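## Task

Remove the marker's cap, then draw only the numeral 3 on the whiteboard, oriented so its top faces the whiteboard's long side that lies farthest from the robot.

## Robot and tools

Robot: two arms, left_arm and right_arm, each ending in a two-finger gripper. Everything uses one scene frame: origin on the tabletop midway between the arms, +x pointing out across the table, +z up, and left_arm sitting on the +y side. The names left and right do not match image sides. A gripper's fingers extend along its own +z axis and close along its own y axis. The reported end_effector_position is the spot between the finger pads, roughly 1 cm short of the fingertips; the printed value can be a little wrong, more so at long reach.

Row format (used by execute_actions and move): one flat list of 16 numbers covering both arms, left arm first: x, y, z, qw, qx, qy, qz, opening for left_arm, then the same eight for right_arm. x, y, z are an absolute gripper position in metres in the scene frame; qw, qx, qy, qz an absolute orientation quaternion, w first. Opening is on a scale from -1 (closed) to +1 (fully open, 0.094 m). Both arms must always be filled in, even if only one moves. To keep an arm still, resend exactly the pose from the last result before it stopped, plus its desired opening; to hold an orientation, repeat the same quaternion you chose rather than copying a drifted reading.

execute_actions(actions): a list of actions; each action is a list of up to 15 rows, each row lasting one control step of 1/30 s. A short action keeps applying its final row until 15 steps pass. An empty list just reports state and images. Any target more than 0.6 m from the gripper's current position along any of that gripper's axes makes the action rejected for both arms; a malformed action or a failing first action rejects the whole call.

move(target, speed, blocking): target is one 16-number row as above, an absolute pose per arm. Each gripper travels a straight line toward it, turning the short way; both paths finish together, taking 0.5 to 10 s (cut off at 10 s). speed is m/s, 0.002 to 0.5, default 0.25; rotation capped at twice that in rad/s. Openings are sent when the move begins. Paths ignore obstacles and the other arm, and grippers may lag, wander, or overshoot speed, notably with a nearly straight arm. Faster contact and a target set deeper past the contact surface both mean harder pressing, so approach the board slowly with only slight overtravel. blocking=false returns after 0.5 s while motion continues; until a result shows the move ended, other moves and execute_actions are refused, so use wait or stop first. The result adds a move: line naming the ending (done, off_target, moving, held, fault), active limits, and each gripper's distance from its target. An ending naming one arm means the other finished fine. held = a check blocked the last step; limits=paced = the sent pose was clipped; limits=held = some steps were blocked, after which the arm may suddenly go fast.

wait(seconds): 0 to 10; lets time run with the last commands held; returns early if a running move ends. stop(): brakes a running move (needs room, more when fast); fingers keep moving. zoom_image(camera, region): camera is cam_high or cam_low; region is [x0, y0, x1, y1] pixels, origin top-left, at most 504 by 504. finished_scene(scene): integer scene number; ends it irreversibly once the robot has held its last command, and may report a failure reason. Replying without any tool call ends everything.

Controller behaviour: each step, the commanded pose is clipped to within 70 mm and 16 degrees of the measured pose, then damped inverse kinematics drives the joints, favouring position over orientation. Distant targets need several actions, and after an action the arm stops at most at its last clipped pose, so keep commanding. Joint friction can leave the gripper up to about 31 mm short, and tiny commands may do nothing. Elbows never fully straighten. Hand target lines show where each gripper is currently being driven. A pose unreachable line means the clearance check altered or blocked that arm's command. Step readings list positions at some steps; HELD plus an arm label marks a step where that arm was held back. Joint limits (rad): waist -2.618 to 3.054, shoulder 0.000 to 3.142, elbow 0.000 to 3.142, wrist pitch -1.571 to 1.571, wrist yaw -1.571 to 1.571, wrist roll -2.094 to 2.094.

Gripping: grip_measured uses the opening scale; the last joint value gives metres. Readings may be off by about 1 mm per gripper. To hold something, command an opening below grip_measured, about 0.03 lower for a firm hold, less for lighter. Pad force tops out near 50 to 62 N, less on parts under about 2 mm thick, with a brief spike on first contact. A blocked arm keeps pushing until newly commanded.

Cameras: cam_high then cam_low, each 504x504, pinhole with radial distortion; cam_high fx=fy=562.927, cx=249.726, cy=252.127; cam_low fx=fy=581.363, cx=251.938, cy=248.926.

Motor heat: carrying loads heats motors. MOTOR HOT warns at 75 °C; at 90 °C that arm halts for 10 s (then that threshold is disabled 5 minutes); at 100 °C the arm and gripper go limp and it falls. These show as OVER-TEMPERATURE FAULT lines.

Avoid: dropping the marker or cap, knocking anything off the table (task fails), arm-to-arm collisions or heavy pressing (can end the scene), slamming, and stray marks besides the digit. Loose items may occasionally get nudged by outside pushes, so recheck images.

Each tool is called after "Request:" by a JSON object that holds its "api" and its "payload".

## Session

Request:
{"api": "execute_actions", "payload": {"actions": []}}

Scene clock: 0.00 s.
left_arm: end_effector_position=(+0.5113, +0.1351, +0.2099) grip_measured=+1.000 end_effector_quat_wxyz=(+0.725, +0.475, +0.491, +0.090) | right_arm: end_effector_position=(+0.3560, -0.3249, +0.3978) grip_measured=+1.000 end_effector_quat_wxyz=(+0.699, +0.064, +0.710, -0.054)
Joint positions: left_arm=[0.19  2.058 1.158 0.984 0.66  0.84  0.094] | right_arm=[-0.004  1.049  1.046 -0.014  0.015  0.013  0.094]
Joint velocities: left_arm=[ 0.012 -0.002 -0.002  0.081 -0.007 -0.007  0.   ] | right_arm=[-0.012  0.012  0.007  0.007 -0.022  0.022  0.   ]
Motor temperatures (°C, as the motors report them): left_arm=[22 24 24 25 22 21] | right_arm=[23 22 23 25 25 23]
Hand target (left_arm): +0.511, +0.135, +0.210; +0.725, +0.475, +0.491, +0.090
Hand target (right_arm): +0.356, -0.325, +0.398; +0.699, +0.064, +0.710, -0.054

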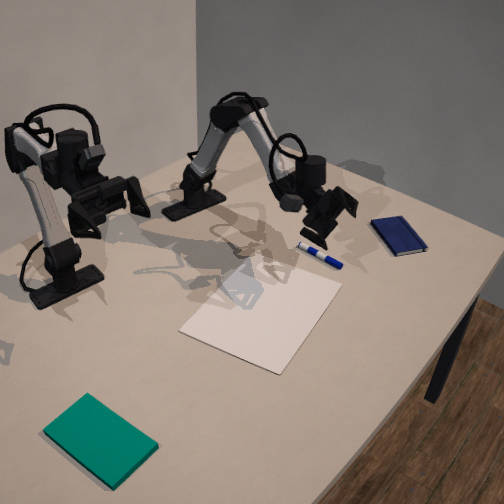

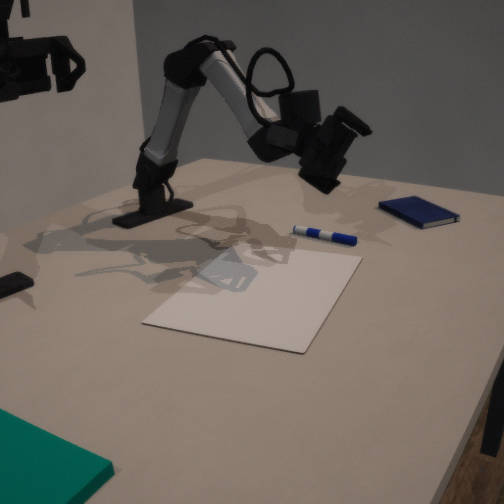

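Request:
{"api": "zoom_image", "payload": {"camera": "cam_high", "region": [160,180,400,400]}}

Request:
{"api": "move", "payload": {"target": [0.40,0.2,0.08,0,0.707,0.707,0,1,0.25,-0.1,0.1,0,0.707,0.707,0,1]}}

Region (160, 180, 400, 400) of cam_high's 504x504 image, scaled by 2.100, with more detail than that image has; it fills the top 462 rows of this view, and the rest is white.

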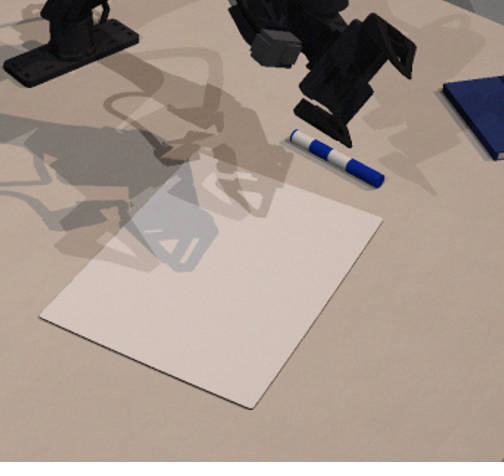

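Scene clock: 5.13 s.
left_arm: end_effector_position=(+0.3912, +0.2035, +0.0851) grip_measured=+1.000 end_effector_quat_wxyz=(+0.000, +0.708, +0.706, +0.005) | right_arm: end_effector_position=(+0.2519, -0.0983, +0.1108) grip_measured=+1.000 end_effector_quat_wxyz=(+0.017, +0.694, +0.720, +0.001)
Joint positions: left_arm=[ 0.107  2.225  2.016 -1.355 -0.007  1.505  0.094] | right_arm=[ 0.717  1.737  1.428 -1.253  0.032  2.102  0.094]
Joint velocities: left_arm=[-0.012 -0.002 -0.002 -0.037  0.051 -0.022  0.   ] | right_arm=[ 0.002 -0.007 -0.002  0.037 -0.037 -0.007  0.   ]
Motor temperatures (°C, as the motors report them): left_arm=[22 26 25 26 22 21] | right_arm=[23 22 24 26 25 23]
Hand target (left_arm): +0.393, +0.200, +0.085; -0.004, +0.709, +0.705, +0.007
Hand target (right_arm): +0.252, -0.100, +0.102; +0.008, +0.700, +0.714, -0.007
Off the commanded pose (left_arm): 0.011 m, 1 deg.
Off the commanded pose (right_arm): 0.011 m, 3 deg.
joint sent to its limit (right arm) — the command would take joint 6 (wrist roll) past its upper limit, so that joint was sent only as far as its limit.
move: off_target (left_arm, right_arm)

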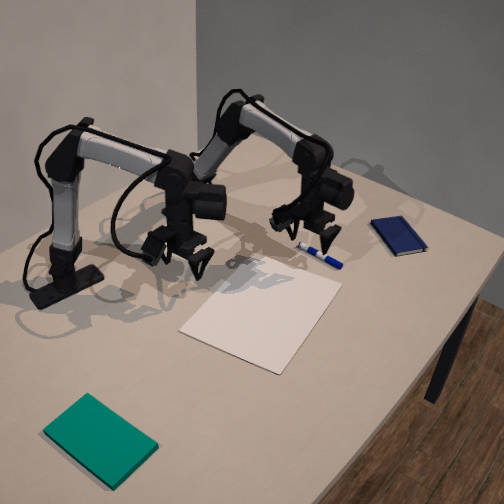

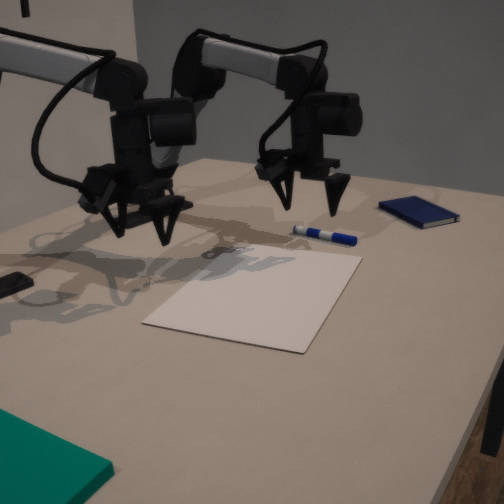

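Request:
{"api": "move", "payload": {"target": [0.41,0.21,0.045,0,0,1,0,1,0.25,-0.15,0.15,0,0,1,0,1]}}

Request:
{"api": "zoom_image", "payload": {"camera": "cam_high", "region": [220,170,420,320]}}

Request:
{"api": "zoom_image", "payload": {"camera": "cam_low", "region": [220,150,420,300]}}

Scene clock: 9.40 s.
left_arm: end_effector_position=(+0.4052, +0.2062, +0.0498) grip_measured=+1.000 end_effector_quat_wxyz=(-0.002, +0.010, +1.000, +0.004) | right_arm: end_effector_position=(+0.2492, -0.1492, +0.1409) grip_measured=+1.000 end_effector_quat_wxyz=(-0.007, -0.001, +1.000, -0.010)
Joint positions: left_arm=[ 0.115  2.308  2.016 -1.283 -0.008 -0.039  0.094] | right_arm=[ 0.563  1.664  1.465 -1.393  0.013  0.411  0.094]
Joint velocities: left_arm=[-0.007 -0.007  0.012 -0.051 -0.007  0.007  0.   ] | right_arm=[ 0.002 -0.007 -0.027 -0.051 -0.095 -0.081  0.   ]
Motor temperatures (°C, as the motors report them): left_arm=[22 28 26 26 22 21] | right_arm=[23 23 25 26 25 23]
Hand target (left_arm): +0.409, +0.210, +0.045; -0.000, +0.000, +1.000, -0.000
Hand target (right_arm): +0.249, -0.150, +0.150; -0.001, -0.000, +1.000, -0.000
Off the commanded pose (left_arm): 0.008 m, 1 deg.
Off the commanded pose (right_arm): 0.009 m, 1 deg.
move: done

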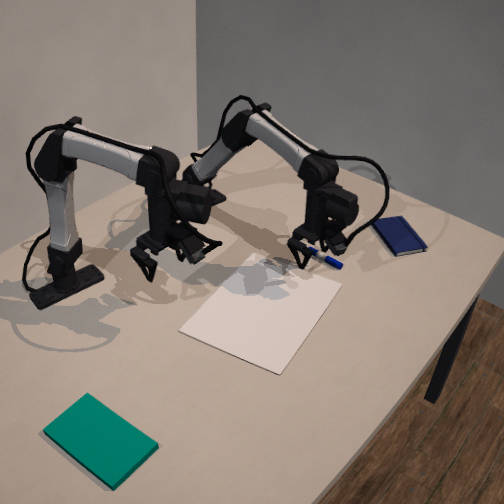

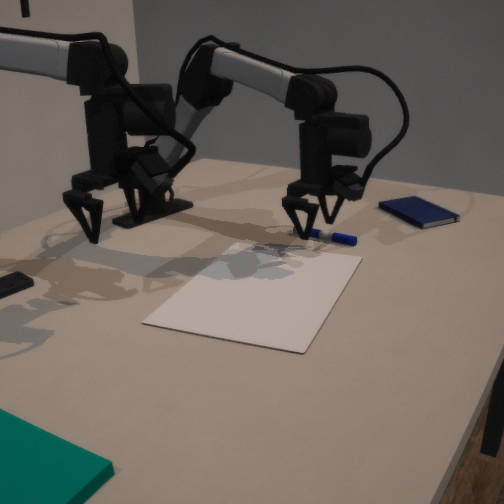

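Region (220, 170, 420, 320) of cam_high's 504x504 image, scaled by 2.520, with more detail than that image has; it fills the top 378 rows of this view, and the rest is white.

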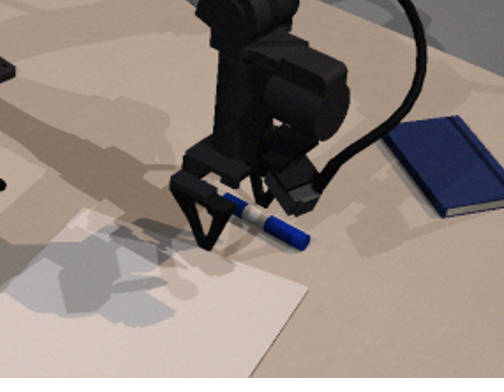

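Region (220, 150, 420, 300) of cam_low's 504x504 image, scaled by 2.520, with more detail than that image has; it fills the top 378 rows of this view, and the rest is white.

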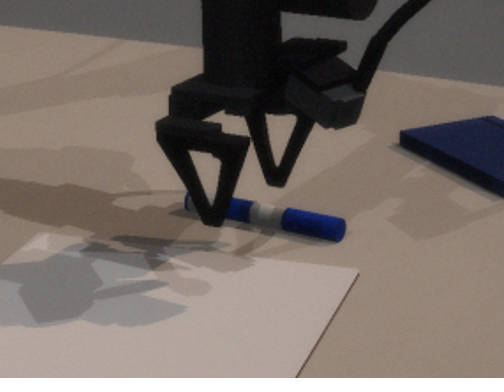

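Request:
{"api": "move", "payload": {"target": [0.39,0.21,0.05,0.423,0,0.906,0,1,0.25,-0.15,0.15,0,0,1,0,1]}}

Request:
{"api": "move", "payload": {"target": [0.43,0.215,0.006,0.423,0,0.906,0,1,0.25,-0.15,0.15,0,0,1,0,1], "speed": 0.08}}

Request:
{"api": "zoom_image", "payload": {"camera": "cam_low", "region": [220,150,420,300]}}

Request:
{"api": "zoom_image", "payload": {"camera": "cam_high", "region": [220,170,420,320]}}

Scene clock: 13.13 s.
left_arm: end_effector_position=(+0.3935, +0.2136, +0.0462) grip_measured=+1.000 end_effector_quat_wxyz=(+0.419, -0.006, +0.908, -0.002) | right_arm: end_effector_position=(+0.2492, -0.1492, +0.1410) grip_measured=+1.000 end_effector_quat_wxyz=(-0.007, -0.003, +1.000, -0.010)
Joint positions: left_arm=[ 0.115  1.729  0.759  0.262 -0.047 -0.051  0.094] | right_arm=[ 0.563  1.664  1.466 -1.393  0.012  0.409  0.094]
Joint velocities: left_arm=[ 0.002 -0.002 -0.002 -0.022  0.037  0.051  0.   ] | right_arm=[ 0.007  0.007 -0.007 -0.081  0.095  0.037  0.   ]
Motor temperatures (°C, as the motors report them): left_arm=[22 30 26 26 22 21] | right_arm=[23 24 25 26 25 23]
Hand target (left_arm): +0.391, +0.210, +0.046; +0.423, -0.004, +0.906, -0.001
Hand target (right_arm): +0.250, -0.150, +0.150; +0.000, +0.000, +1.000, +0.000
Off the commanded pose (left_arm): 0.006 m, 1 deg.
Off the commanded pose (right_arm): 0.009 m, 1 deg.
move: done

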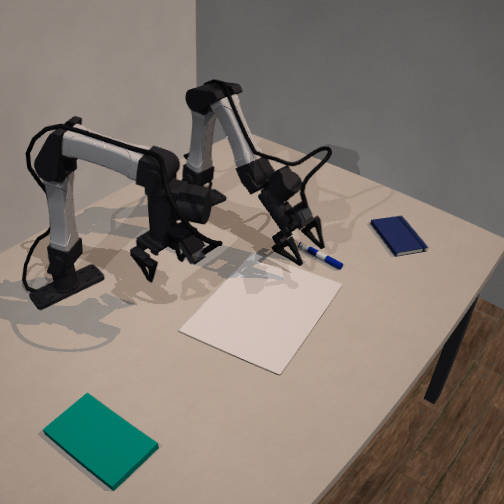

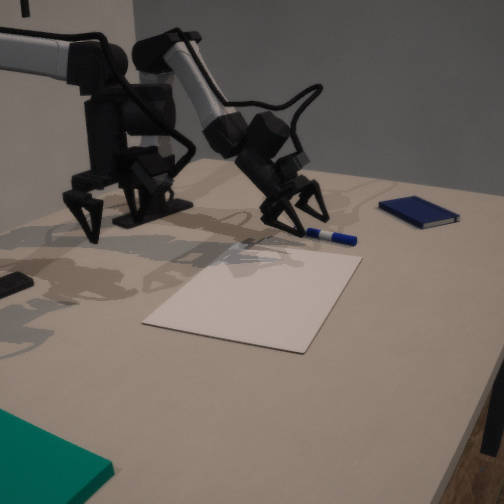

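Scene clock: 14.17 s.
left_arm: end_effector_position=(+0.4234, +0.2109, +0.0076) grip_measured=+1.000 end_effector_quat_wxyz=(+0.422, +0.000, +0.907, -0.002) | right_arm: end_effector_position=(+0.2492, -0.1492, +0.1410) grip_measured=+1.000 end_effector_quat_wxyz=(-0.007, -0.003, +1.000, -0.010)
Joint positions: left_arm=[ 0.115  1.944  0.831  0.411 -0.042 -0.041  0.094] | right_arm=[ 0.563  1.664  1.466 -1.393  0.012  0.409  0.094]
Joint velocities: left_arm=[ 0.017 -0.002  0.027 -0.037  0.051  0.037  0.   ] | right_arm=[-0.007  0.012 -0.012  0.066 -0.066  0.022  0.   ]
Motor temperatures (°C, as the motors report them): left_arm=[22 30 26 27 22 21] | right_arm=[23 24 25 26 25 23]
Hand target (left_arm): +0.429, +0.215, +0.006; +0.423, -0.000, +0.906, -0.000
Hand target (right_arm): +0.250, -0.150, +0.150; -0.000, +0.000, +1.000, -0.000
Off the commanded pose (left_arm): 0.008 m, 0 deg.
Off the commanded pose (right_arm): 0.009 m, 1 deg.
move: done

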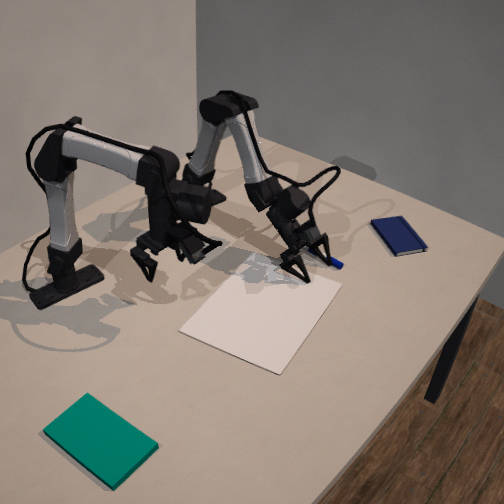

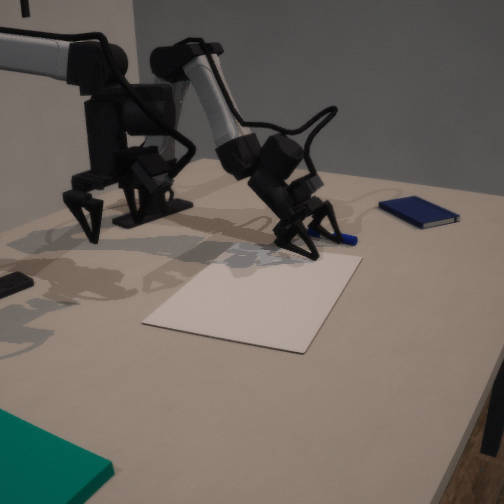

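Region (220, 150, 420, 300) of cam_low's 504x504 image, scaled by 2.520, with more detail than that image has; it fills the top 378 rows of this view, and the rest is white.

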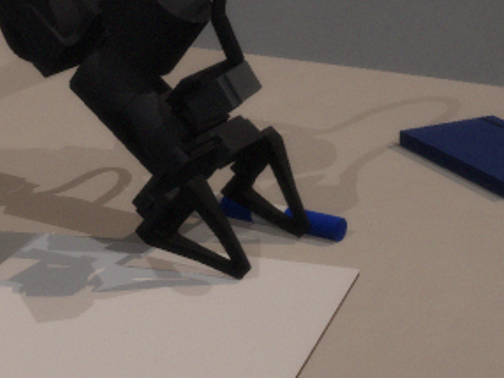

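Region (220, 170, 420, 320) of cam_high's 504x504 image, scaled by 2.520, with more detail than that image has; it fills the top 378 rows of this view, and the rest is white.

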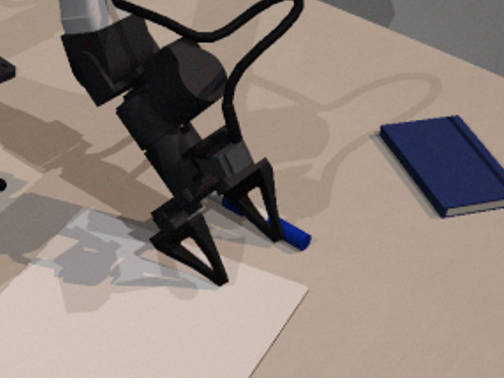

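Request:
{"api": "move", "payload": {"target": [0.40,0.22,0.045,0.423,0,0.906,0,1,0.25,-0.15,0.15,0,0,1,0,1], "speed": 0.1}}

Request:
{"api": "move", "payload": {"target": [0.40,0.26,0.045,0.423,0,0.906,0,1,0.25,-0.15,0.15,0,0,1,0,1], "speed": 0.1}}

Request:
{"api": "move", "payload": {"target": [0.415,0.26,0.006,0.423,0,0.906,0,1,0.25,-0.15,0.15,0,0,1,0,1], "speed": 0.08}}

Request:
{"api": "zoom_image", "payload": {"camera": "cam_low", "region": [220,150,420,300]}}

Request:
{"api": "zoom_image", "payload": {"camera": "cam_high", "region": [220,170,420,320]}}

Scene clock: 16.03 s.
left_arm: end_effector_position=(+0.4085, +0.2158, +0.0486) grip_measured=+1.000 end_effector_quat_wxyz=(+0.430, +0.000, +0.903, +0.000) | right_arm: end_effector_position=(+0.2492, -0.1492, +0.1410) grip_measured=+1.000 end_effector_quat_wxyz=(-0.007, -0.003, +1.000, -0.010)
Joint positions: left_arm=[ 0.124  1.772  0.799  0.291 -0.04  -0.031  0.094] | right_arm=[ 0.563  1.664  1.466 -1.393  0.012  0.409  0.094]
Joint velocities: left_arm=[-0.007 -0.007 -0.002 -0.037 -0.037  0.022  0.   ] | right_arm=[ 0.007  0.002 -0.012  0.022  0.066 -0.007  0.   ]
Motor temperatures (°C, as the motors report them): left_arm=[22 30 26 27 22 21] | right_arm=[23 25 26 26 25 23]
Hand target (left_arm): +0.401, +0.219, +0.045; +0.423, -0.000, +0.906, -0.000
Hand target (right_arm): +0.250, -0.150, +0.150; -0.000, +0.000, +1.000, -0.000
Off the commanded pose (left_arm): 0.010 m, 1 deg.
Off the commanded pose (right_arm): 0.009 m, 1 deg.
move: done

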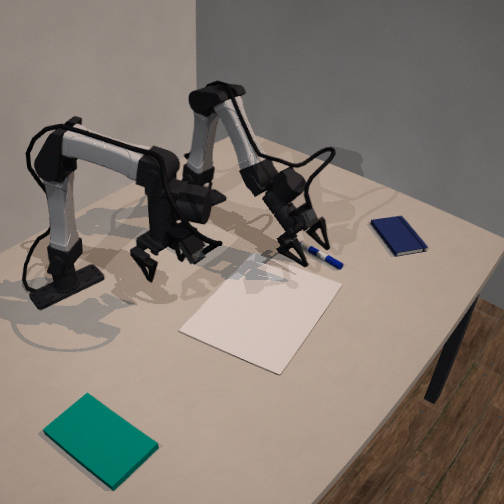

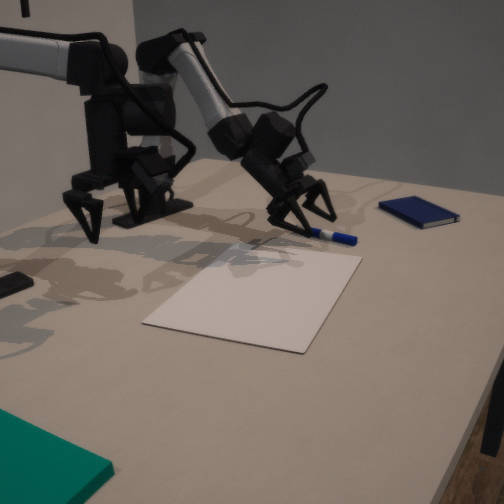

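Scene clock: 16.97 s.
left_arm: end_effector_position=(+0.4071, +0.2587, +0.0476) grip_measured=+1.000 end_effector_quat_wxyz=(+0.428, -0.003, +0.904, +0.001) | right_arm: end_effector_position=(+0.2492, -0.1492, +0.1410) grip_measured=+1.000 end_effector_quat_wxyz=(-0.007, -0.003, +1.000, -0.010)
Joint positions: left_arm=[0.257 1.772 0.799 0.286 0.059 0.047 0.094] | right_arm=[ 0.563  1.664  1.466 -1.393  0.012  0.409  0.094]
Joint velocities: left_arm=[ 0.007 -0.002 -0.012  0.037  0.022  0.022  0.   ] | right_arm=[-0.002  0.002 -0.017 -0.066 -0.007  0.022  0.   ]
Motor temperatures (°C, as the motors report them): left_arm=[22 30 26 27 22 21] | right_arm=[23 25 26 26 25 23]
Hand target (left_arm): +0.400, +0.259, +0.045; +0.423, -0.001, +0.906, -0.002
Hand target (right_arm): +0.250, -0.150, +0.150; -0.000, +0.000, +1.000, -0.000
Off the commanded pose (left_arm): 0.008 m, 1 deg.
Off the commanded pose (right_arm): 0.009 m, 1 deg.
move: done

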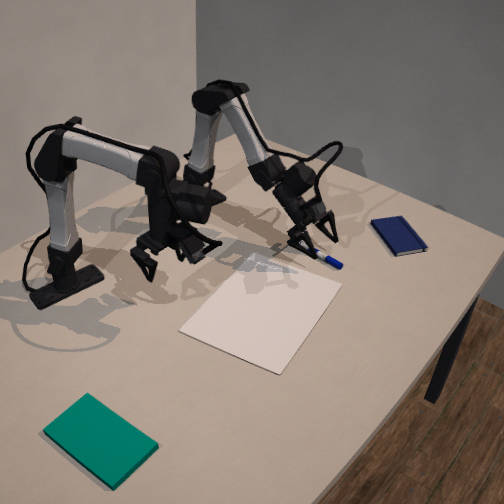

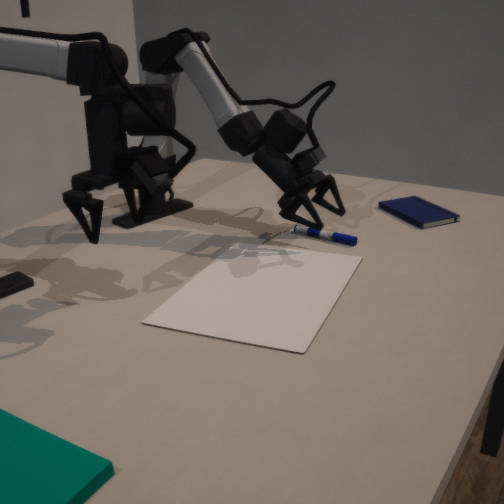

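Scene clock: 18.03 s.
left_arm: end_effector_position=(+0.4156, +0.2594, +0.0109) grip_measured=+1.000 end_effector_quat_wxyz=(+0.423, -0.002, +0.906, +0.001) | right_arm: end_effector_position=(+0.2492, -0.1492, +0.1410) grip_measured=+1.000 end_effector_quat_wxyz=(-0.007, -0.003, +1.000, -0.010)
Joint positions: left_arm=[0.257 1.913 0.799 0.417 0.059 0.05  0.094] | right_arm=[ 0.563  1.664  1.466 -1.393  0.012  0.409  0.094]
Joint velocities: left_arm=[ 0.017 -0.002 -0.002  0.066 -0.022  0.066  0.   ] | right_arm=[-0.002 -0.012 -0.007 -0.022 -0.051 -0.007  0.   ]
Motor temperatures (°C, as the motors report them): left_arm=[22 30 26 28 22 21] | right_arm=[23 25 26 26 25 23]
Hand target (left_arm): +0.414, +0.260, +0.006; +0.423, -0.000, +0.906, +0.000
Hand target (right_arm): +0.250, -0.150, +0.150; -0.000, +0.000, +1.000, -0.000
Off the commanded pose (left_arm): 0.005 m, 0 deg.
Off the commanded pose (right_arm): 0.009 m, 1 deg.
move: done

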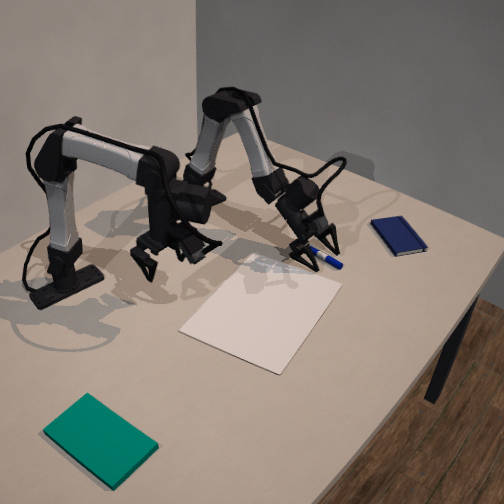

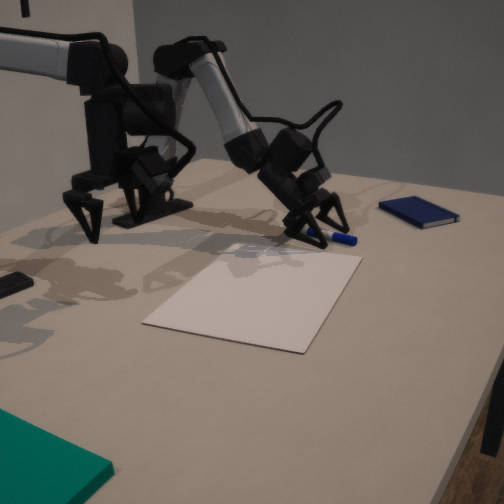

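Region (220, 150, 420, 300) of cam_low's 504x504 image, scaled by 2.520, with more detail than that image has; it fills the top 378 rows of this view, and the rest is white.

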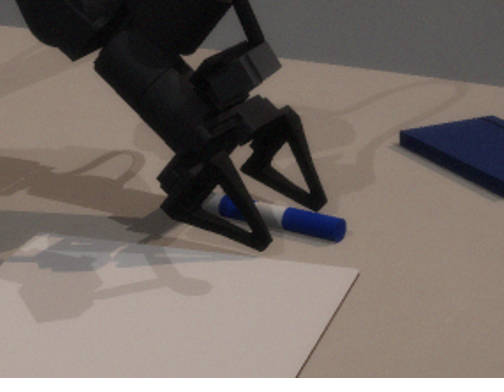

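Region (220, 170, 420, 320) of cam_high's 504x504 image, scaled by 2.520, with more detail than that image has; it fills the top 378 rows of this view, and the rest is white.

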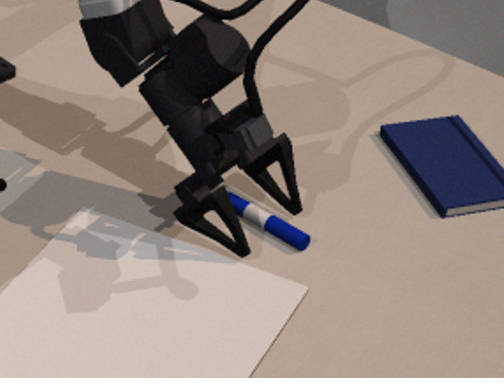

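Request:
{"api": "move", "payload": {"target": [0.39,0.26,0.005,0.423,0,0.906,0,1,0.25,-0.15,0.15,0,0,1,0,1], "speed": 0.05}}

Request:
{"api": "move", "payload": {"target": [0.39,0.26,0.005,0.423,0,0.906,0,-0.75,0.25,-0.15,0.15,0,0,1,0,1]}}

Request:
{"api": "move", "payload": {"target": [0.36,0.08,0.15,0.423,0,0.906,0,-0.75,0.25,-0.2,0.25,0,0,1,0,1], "speed": 0.15}}

Request:
{"api": "zoom_image", "payload": {"camera": "cam_low", "region": [150,80,400,280]}}

Scene clock: 19.37 s.
left_arm: end_effector_position=(+0.3958, +0.2576, +0.0049) grip_measured=+1.000 end_effector_quat_wxyz=(+0.423, +0.000, +0.906, +0.002) | right_arm: end_effector_position=(+0.2492, -0.1492, +0.1410) grip_measured=+1.000 end_effector_quat_wxyz=(-0.007, -0.003, +1.000, -0.010)
Joint positions: left_arm=[0.257 1.878 0.709 0.47  0.06  0.055 0.094] | right_arm=[ 0.563  1.664  1.466 -1.393  0.012  0.409  0.094]
Joint velocities: left_arm=[-0.002 -0.002  0.012  0.037  0.007  0.037  0.   ] | right_arm=[-0.007 -0.022 -0.017  0.022  0.007  0.007  0.   ]
Motor temperatures (°C, as the motors report them): left_arm=[22 31 26 28 22 21] | right_arm=[23 25 26 26 25 23]
Hand target (left_arm): +0.390, +0.260, +0.005; +0.423, -0.000, +0.906, +0.000
Hand target (right_arm): +0.250, -0.150, +0.150; -0.000, +0.000, +1.000, -0.000
Off the commanded pose (left_arm): 0.006 m, 0 deg.
Off the commanded pose (right_arm): 0.009 m, 1 deg.
move: done

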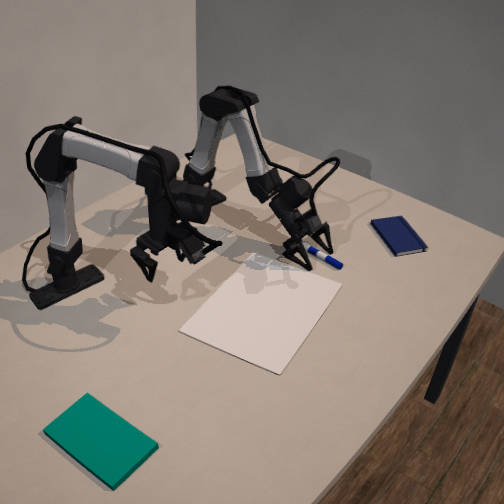

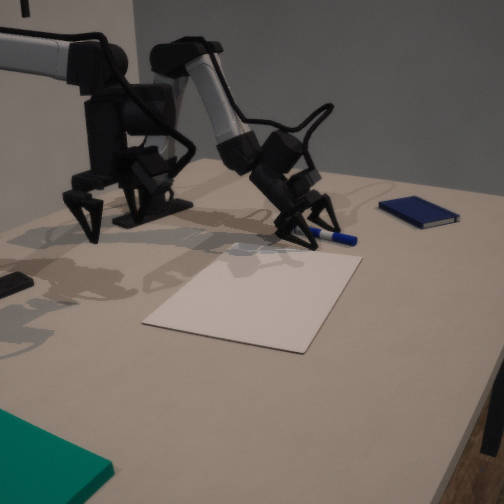

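Scene clock: 20.07 s.
left_arm: end_effector_position=(+0.3959, +0.2575, +0.0050) grip_measured=-0.644 end_effector_quat_wxyz=(+0.423, +0.000, +0.906, +0.002) | right_arm: end_effector_position=(+0.2492, -0.1492, +0.1410) grip_measured=+1.000 end_effector_quat_wxyz=(-0.007, -0.003, +1.000, -0.010)
Joint positions: left_arm=[0.257 1.878 0.709 0.471 0.06  0.055 0.017] | right_arm=[ 0.563  1.664  1.466 -1.393  0.012  0.409  0.094]
Joint velocities: left_arm=[-0.012 -0.017  0.007 -0.037 -0.022 -0.037 -0.001] | right_arm=[-0.002  0.012  0.002  0.007  0.081 -0.081  0.   ]
Motor temperatures (°C, as the motors report them): left_arm=[22 31 27 28 22 21] | right_arm=[23 26 26 26 25 23]
Hand target (left_arm): +0.390, +0.260, +0.005; +0.423, -0.000, +0.906, -0.000
Hand target (right_arm): +0.250, -0.150, +0.150; -0.000, +0.000, +1.000, -0.000
Off the commanded pose (left_arm): 0.006 m, 0 deg.
Off the commanded pose (right_arm): 0.009 m, 1 deg.
move: done

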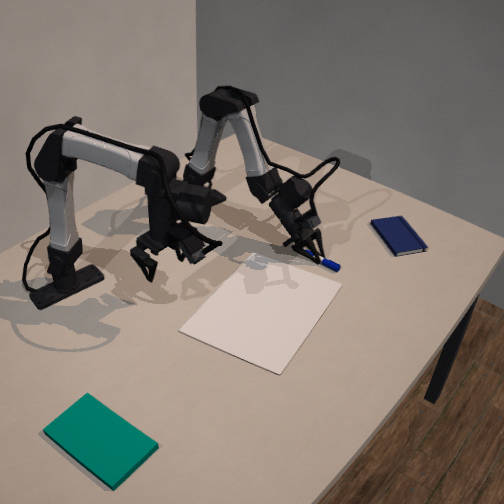

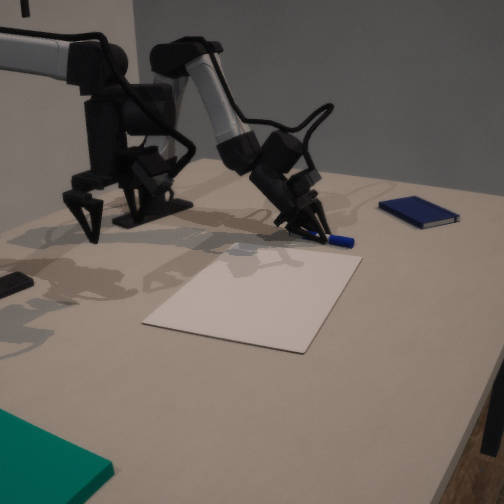

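Scene clock: 22.30 s.
left_arm: end_effector_position=(+0.3609, +0.0851, +0.1360) grip_measured=-0.644 end_effector_quat_wxyz=(+0.413, +0.010, +0.911, +0.012) | right_arm: end_effector_position=(+0.2520, -0.1989, +0.2422) grip_measured=+1.000 end_effector_quat_wxyz=(+0.099, +0.000, +0.995, +0.019)
Joint positions: left_arm=[-0.323  1.568  1.023 -0.245 -0.381 -0.318  0.017] | right_arm=[ 0.394  1.498  1.693 -1.565  0.012  0.245  0.094]
Joint velocities: left_arm=[-0.017 -0.017  0.012 -0.081 -0.007 -0.066 -0.002] | right_arm=[-0.017 -0.017 -0.017  0.051 -0.037  0.022  0.   ]
Motor temperatures (°C, as the motors report them): left_arm=[22 31 27 29 22 21] | right_arm=[23 26 26 26 25 23]
Hand target (left_arm): +0.364, +0.082, +0.150; +0.426, +0.004, +0.904, +0.008
Hand target (right_arm): +0.249, -0.200, +0.249; +0.103, +0.001, +0.994, +0.025
Off the commanded pose (left_arm): 0.015 m, 2 deg.
Off the commanded pose (right_arm): 0.008 m, 12 deg.
joint sent to its limit (right arm) — the command would take joint 4 (wrist pitch) past its lower limit, so that joint was sent only as far as its limit.
move: off_target (left_arm, right_arm)

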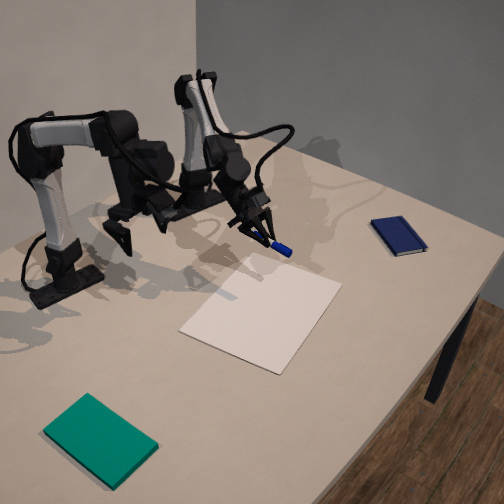

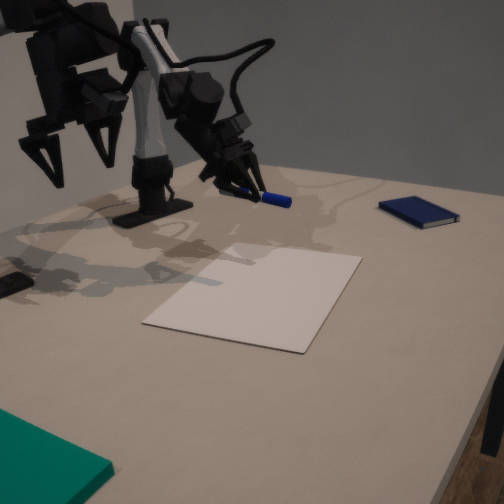

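Region (150, 80, 400, 280) of cam_low's 504x504 image, scaled by 2.016, with more detail than that image has; it fills the top 403 rows of this view, and the rest is white.

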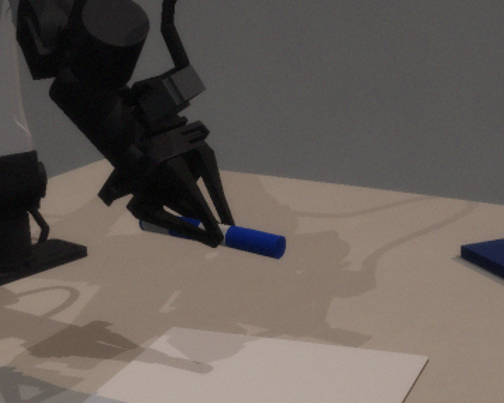

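Request:
{"api": "move", "payload": {"target": [0.36,0.08,0.15,0.423,0,0.906,0,-0.75,0.42,-0.03,0.14,0.707,-0.707,0,0,1], "speed": 0.2}}

Request:
{"api": "zoom_image", "payload": {"camera": "cam_high", "region": [150,150,400,350]}}

Request:
{"api": "zoom_image", "payload": {"camera": "cam_low", "region": [150,80,400,280]}}

Scene clock: 30.90 s.
left_arm: end_effector_position=(+0.3595, +0.0861, +0.1343) grip_measured=-0.644 end_effector_quat_wxyz=(+0.409, +0.001, +0.913, +0.010) | right_arm: end_effector_position=(+0.4258, -0.0314, +0.1446) grip_measured=+1.000 end_effector_quat_wxyz=(+0.713, -0.701, +0.013, -0.003)
Joint positions: left_arm=[-0.323  1.568  1.023 -0.255 -0.381 -0.339  0.017] | right_arm=[ 0.287  2.287  1.259  1.133 -1.409 -1.453  0.094]
Joint velocities: left_arm=[ 0.002  0.002 -0.007 -0.051 -0.007  0.007  0.   ] | right_arm=[-0.017 -0.002 -0.017 -0.007 -0.051 -0.11   0.   ]
Motor temperatures (°C, as the motors report them): left_arm=[22 32 28 30 22 21] | right_arm=[23 26 27 28 25 23]
Hand target (left_arm): +0.360, +0.080, +0.150; +0.423, -0.000, +0.906, -0.000
Hand target (right_arm): +0.425, -0.028, +0.140; +0.712, -0.702, +0.006, +0.006
Off the commanded pose (left_arm): 0.017 m, 2 deg.
Off the commanded pose (right_arm): 0.008 m, 2 deg.
move: off_target (left_arm)

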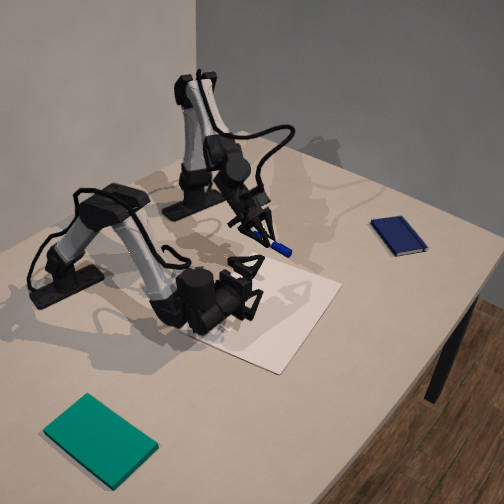

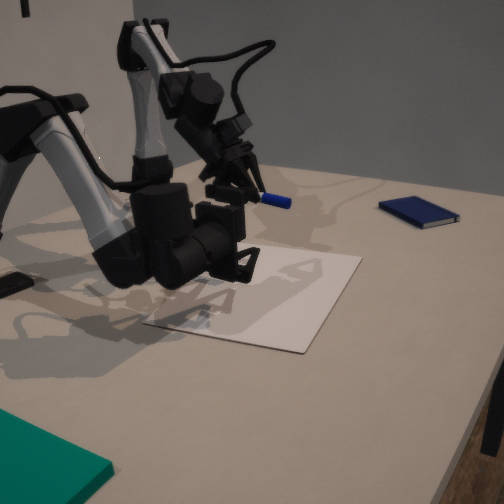

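Region (150, 150, 400, 350) of cam_high's 504x504 image, scaled by 2.016, with more detail than that image has; it fills the top 403 rows of this view, and the rest is white.

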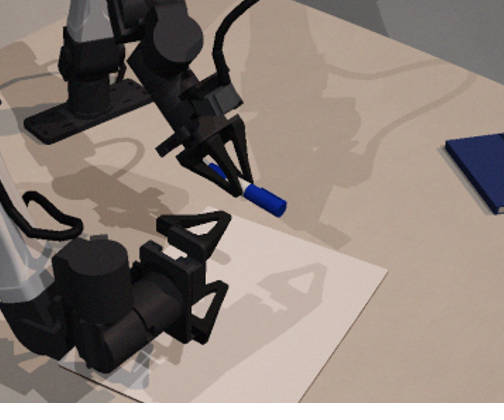

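Region (150, 80, 400, 280) of cam_low's 504x504 image, scaled by 2.016, with more detail than that image has; it fills the top 403 rows of this view, and the rest is white.

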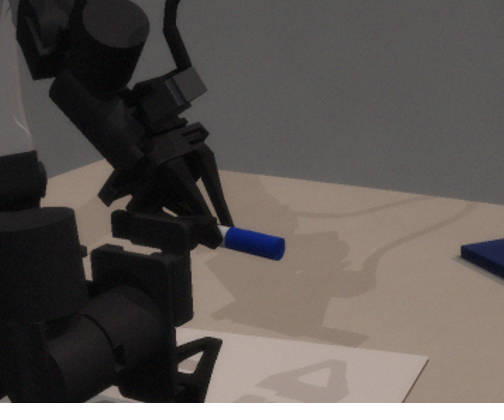

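Request:
{"api": "move", "payload": {"target": [0.36,0.08,0.15,0.423,0,0.906,0,-0.75,0.41,0.075,0.148,0.707,-0.707,0,0,1], "speed": 0.06}}

Request:
{"api": "zoom_image", "payload": {"camera": "cam_high", "region": [150,150,400,350]}}

Request:
{"api": "zoom_image", "payload": {"camera": "cam_low", "region": [150,80,400,280]}}

Scene clock: 33.60 s.
left_arm: end_effector_position=(+0.3595, +0.0861, +0.1343) grip_measured=-0.644 end_effector_quat_wxyz=(+0.409, +0.001, +0.913, +0.010) | right_arm: end_effector_position=(+0.4067, +0.0717, +0.1476) grip_measured=+1.000 end_effector_quat_wxyz=(+0.708, -0.707, -0.006, +0.001)
Joint positions: left_arm=[-0.323  1.568  1.023 -0.255 -0.381 -0.339  0.017] | right_arm=[ 0.516  2.287  1.33   0.961 -1.213 -1.574  0.094]
Joint velocities: left_arm=[ 0.007  0.007  0.002 -0.007 -0.037 -0.051  0.   ] | right_arm=[-0.012 -0.002  0.002  0.022  0.022 -0.037  0.   ]
Motor temperatures (°C, as the motors report them): left_arm=[22 32 29 30 22 21] | right_arm=[23 28 27 28 25 23]
Hand target (left_arm): +0.360, +0.080, +0.150; +0.423, +0.000, +0.906, -0.000
Hand target (right_arm): +0.410, +0.075, +0.148; +0.706, -0.708, +0.000, -0.000
Off the commanded pose (left_arm): 0.017 m, 2 deg.
Off the commanded pose (right_arm): 0.005 m, 1 deg.
move: off_target (left_arm)

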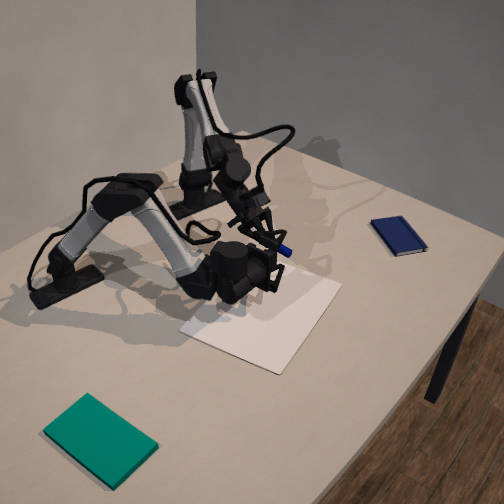

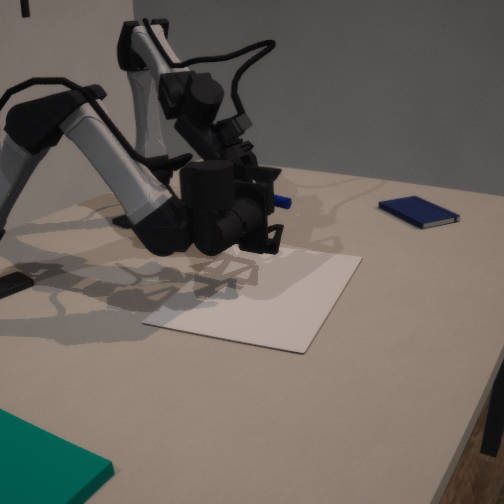

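Region (150, 150, 400, 350) of cam_high's 504x504 image, scaled by 2.016, with more detail than that image has; it fills the top 403 rows of this view, and the rest is white.

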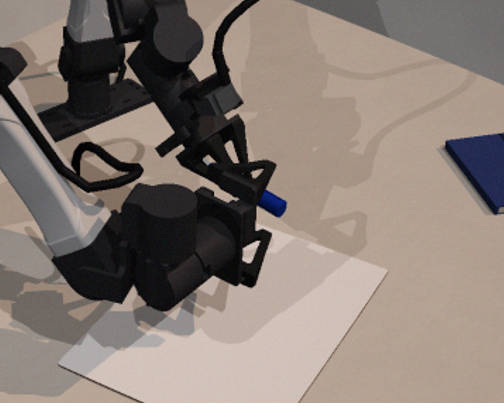

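Region (150, 80, 400, 280) of cam_low's 504x504 image, scaled by 2.016, with more detail than that image has; it fills the top 403 rows of this view, and the rest is white.

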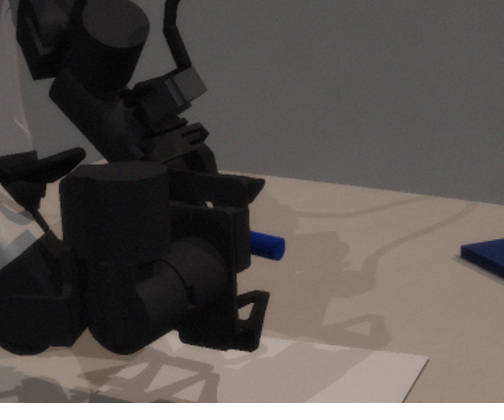

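Request:
{"api": "move", "payload": {"target": [0.36,0.08,0.15,0.423,0,0.906,0,-0.75,0.415,0.085,0.148,0.707,-0.707,0,0,-0.75], "speed": 0.04}}

Request:
{"api": "move", "payload": {"target": [0.36,0.08,0.15,0.423,0,0.906,0,-0.75,0.49,0.085,0.148,0.707,-0.707,0,0,-0.75], "speed": 0.04}}

Scene clock: 34.63 s.
left_arm: end_effector_position=(+0.3620, +0.0902, +0.1383) grip_measured=-0.644 end_effector_quat_wxyz=(+0.418, -0.007, +0.908, +0.021) | right_arm: end_effector_position=(+0.4109, +0.0775, +0.1489) grip_measured=-0.637 end_effector_quat_wxyz=(+0.707, -0.707, -0.004, +0.003)
Joint positions: left_arm=[-0.323  1.566  1.024 -0.246 -0.412 -0.341  0.017] | right_arm=[ 0.525  2.299  1.364  0.934 -1.204 -1.574  0.017]
Joint velocities: left_arm=[ 0.007  0.012 -0.002 -0.007  0.007  0.022 -0.001] | right_arm=[-0.017 -0.002  0.002 -0.11  -0.022  0.081 -0.001]
Motor temperatures (°C, as the motors report them): left_arm=[22 32 29 30 22 21] | right_arm=[23 28 27 28 25 23]
Hand target (left_arm): +0.360, +0.080, +0.150; +0.423, +0.000, +0.906, +0.000
Hand target (right_arm): +0.415, +0.085, +0.148; +0.707, -0.707, +0.000, +0.000
Off the commanded pose (left_arm): 0.016 m, 3 deg.
Off the commanded pose (right_arm): 0.009 m, 1 deg.
move: off_target (left_arm)

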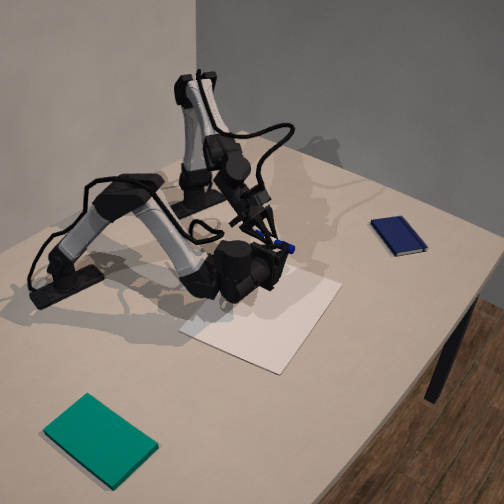

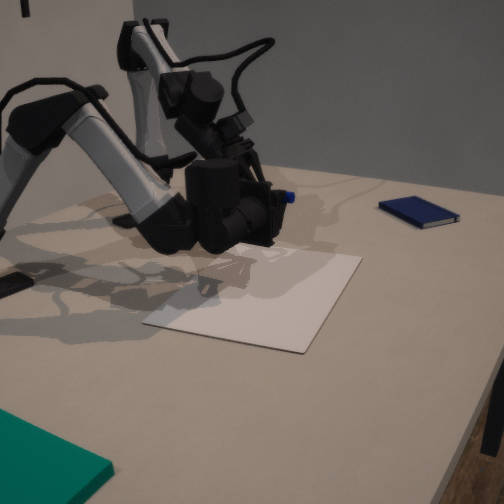

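Scene clock: 37.17 s.
left_arm: end_effector_position=(+0.3598, +0.0868, +0.1371) grip_measured=-0.644 end_effector_quat_wxyz=(+0.413, -0.005, +0.911, +0.011) | right_arm: end_effector_position=(+0.4858, +0.0811, +0.1567) grip_measured=-0.637 end_effector_quat_wxyz=(+0.710, -0.704, -0.012, -0.004)
Joint positions: left_arm=[-0.326  1.563  1.024 -0.254 -0.394 -0.35   0.017] | right_arm=[ 0.479  2.527  1.824  0.734 -1.251 -1.565  0.017]
Joint velocities: left_arm=[ 0.002  0.007  0.002 -0.037 -0.022  0.022 -0.   ] | right_arm=[ 0.007 -0.017  0.007 -0.051  0.007 -0.11   0.   ]
Motor temperatures (°C, as the motors report them): left_arm=[22 32 29 30 22 21] | right_arm=[23 29 28 28 26 23]
Hand target (left_arm): +0.360, +0.080, +0.150; +0.423, -0.000, +0.906, +0.000
Hand target (right_arm): +0.489, +0.084, +0.148; +0.707, -0.707, -0.000, +0.000
Off the commanded pose (left_arm): 0.015 m, 2 deg.
Off the commanded pose (right_arm): 0.010 m, 2 deg.
move: off_target (left_arm)

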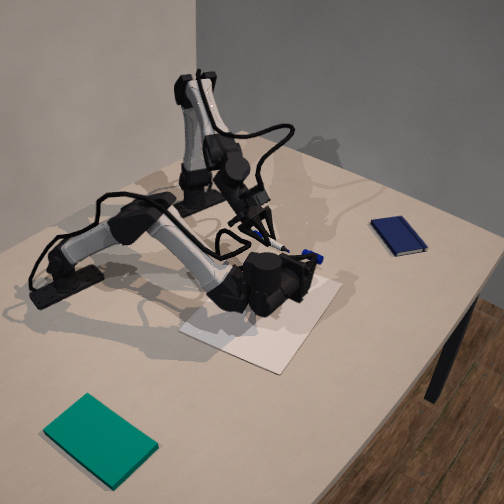

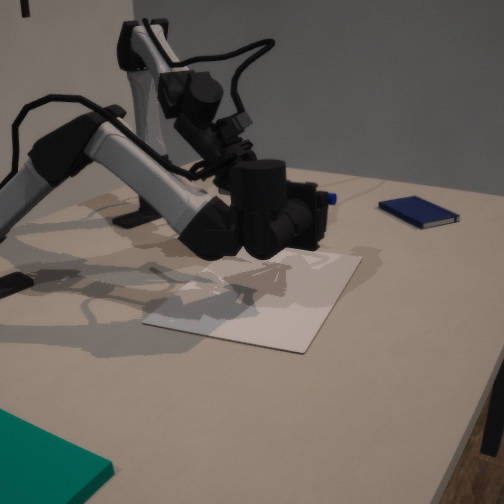

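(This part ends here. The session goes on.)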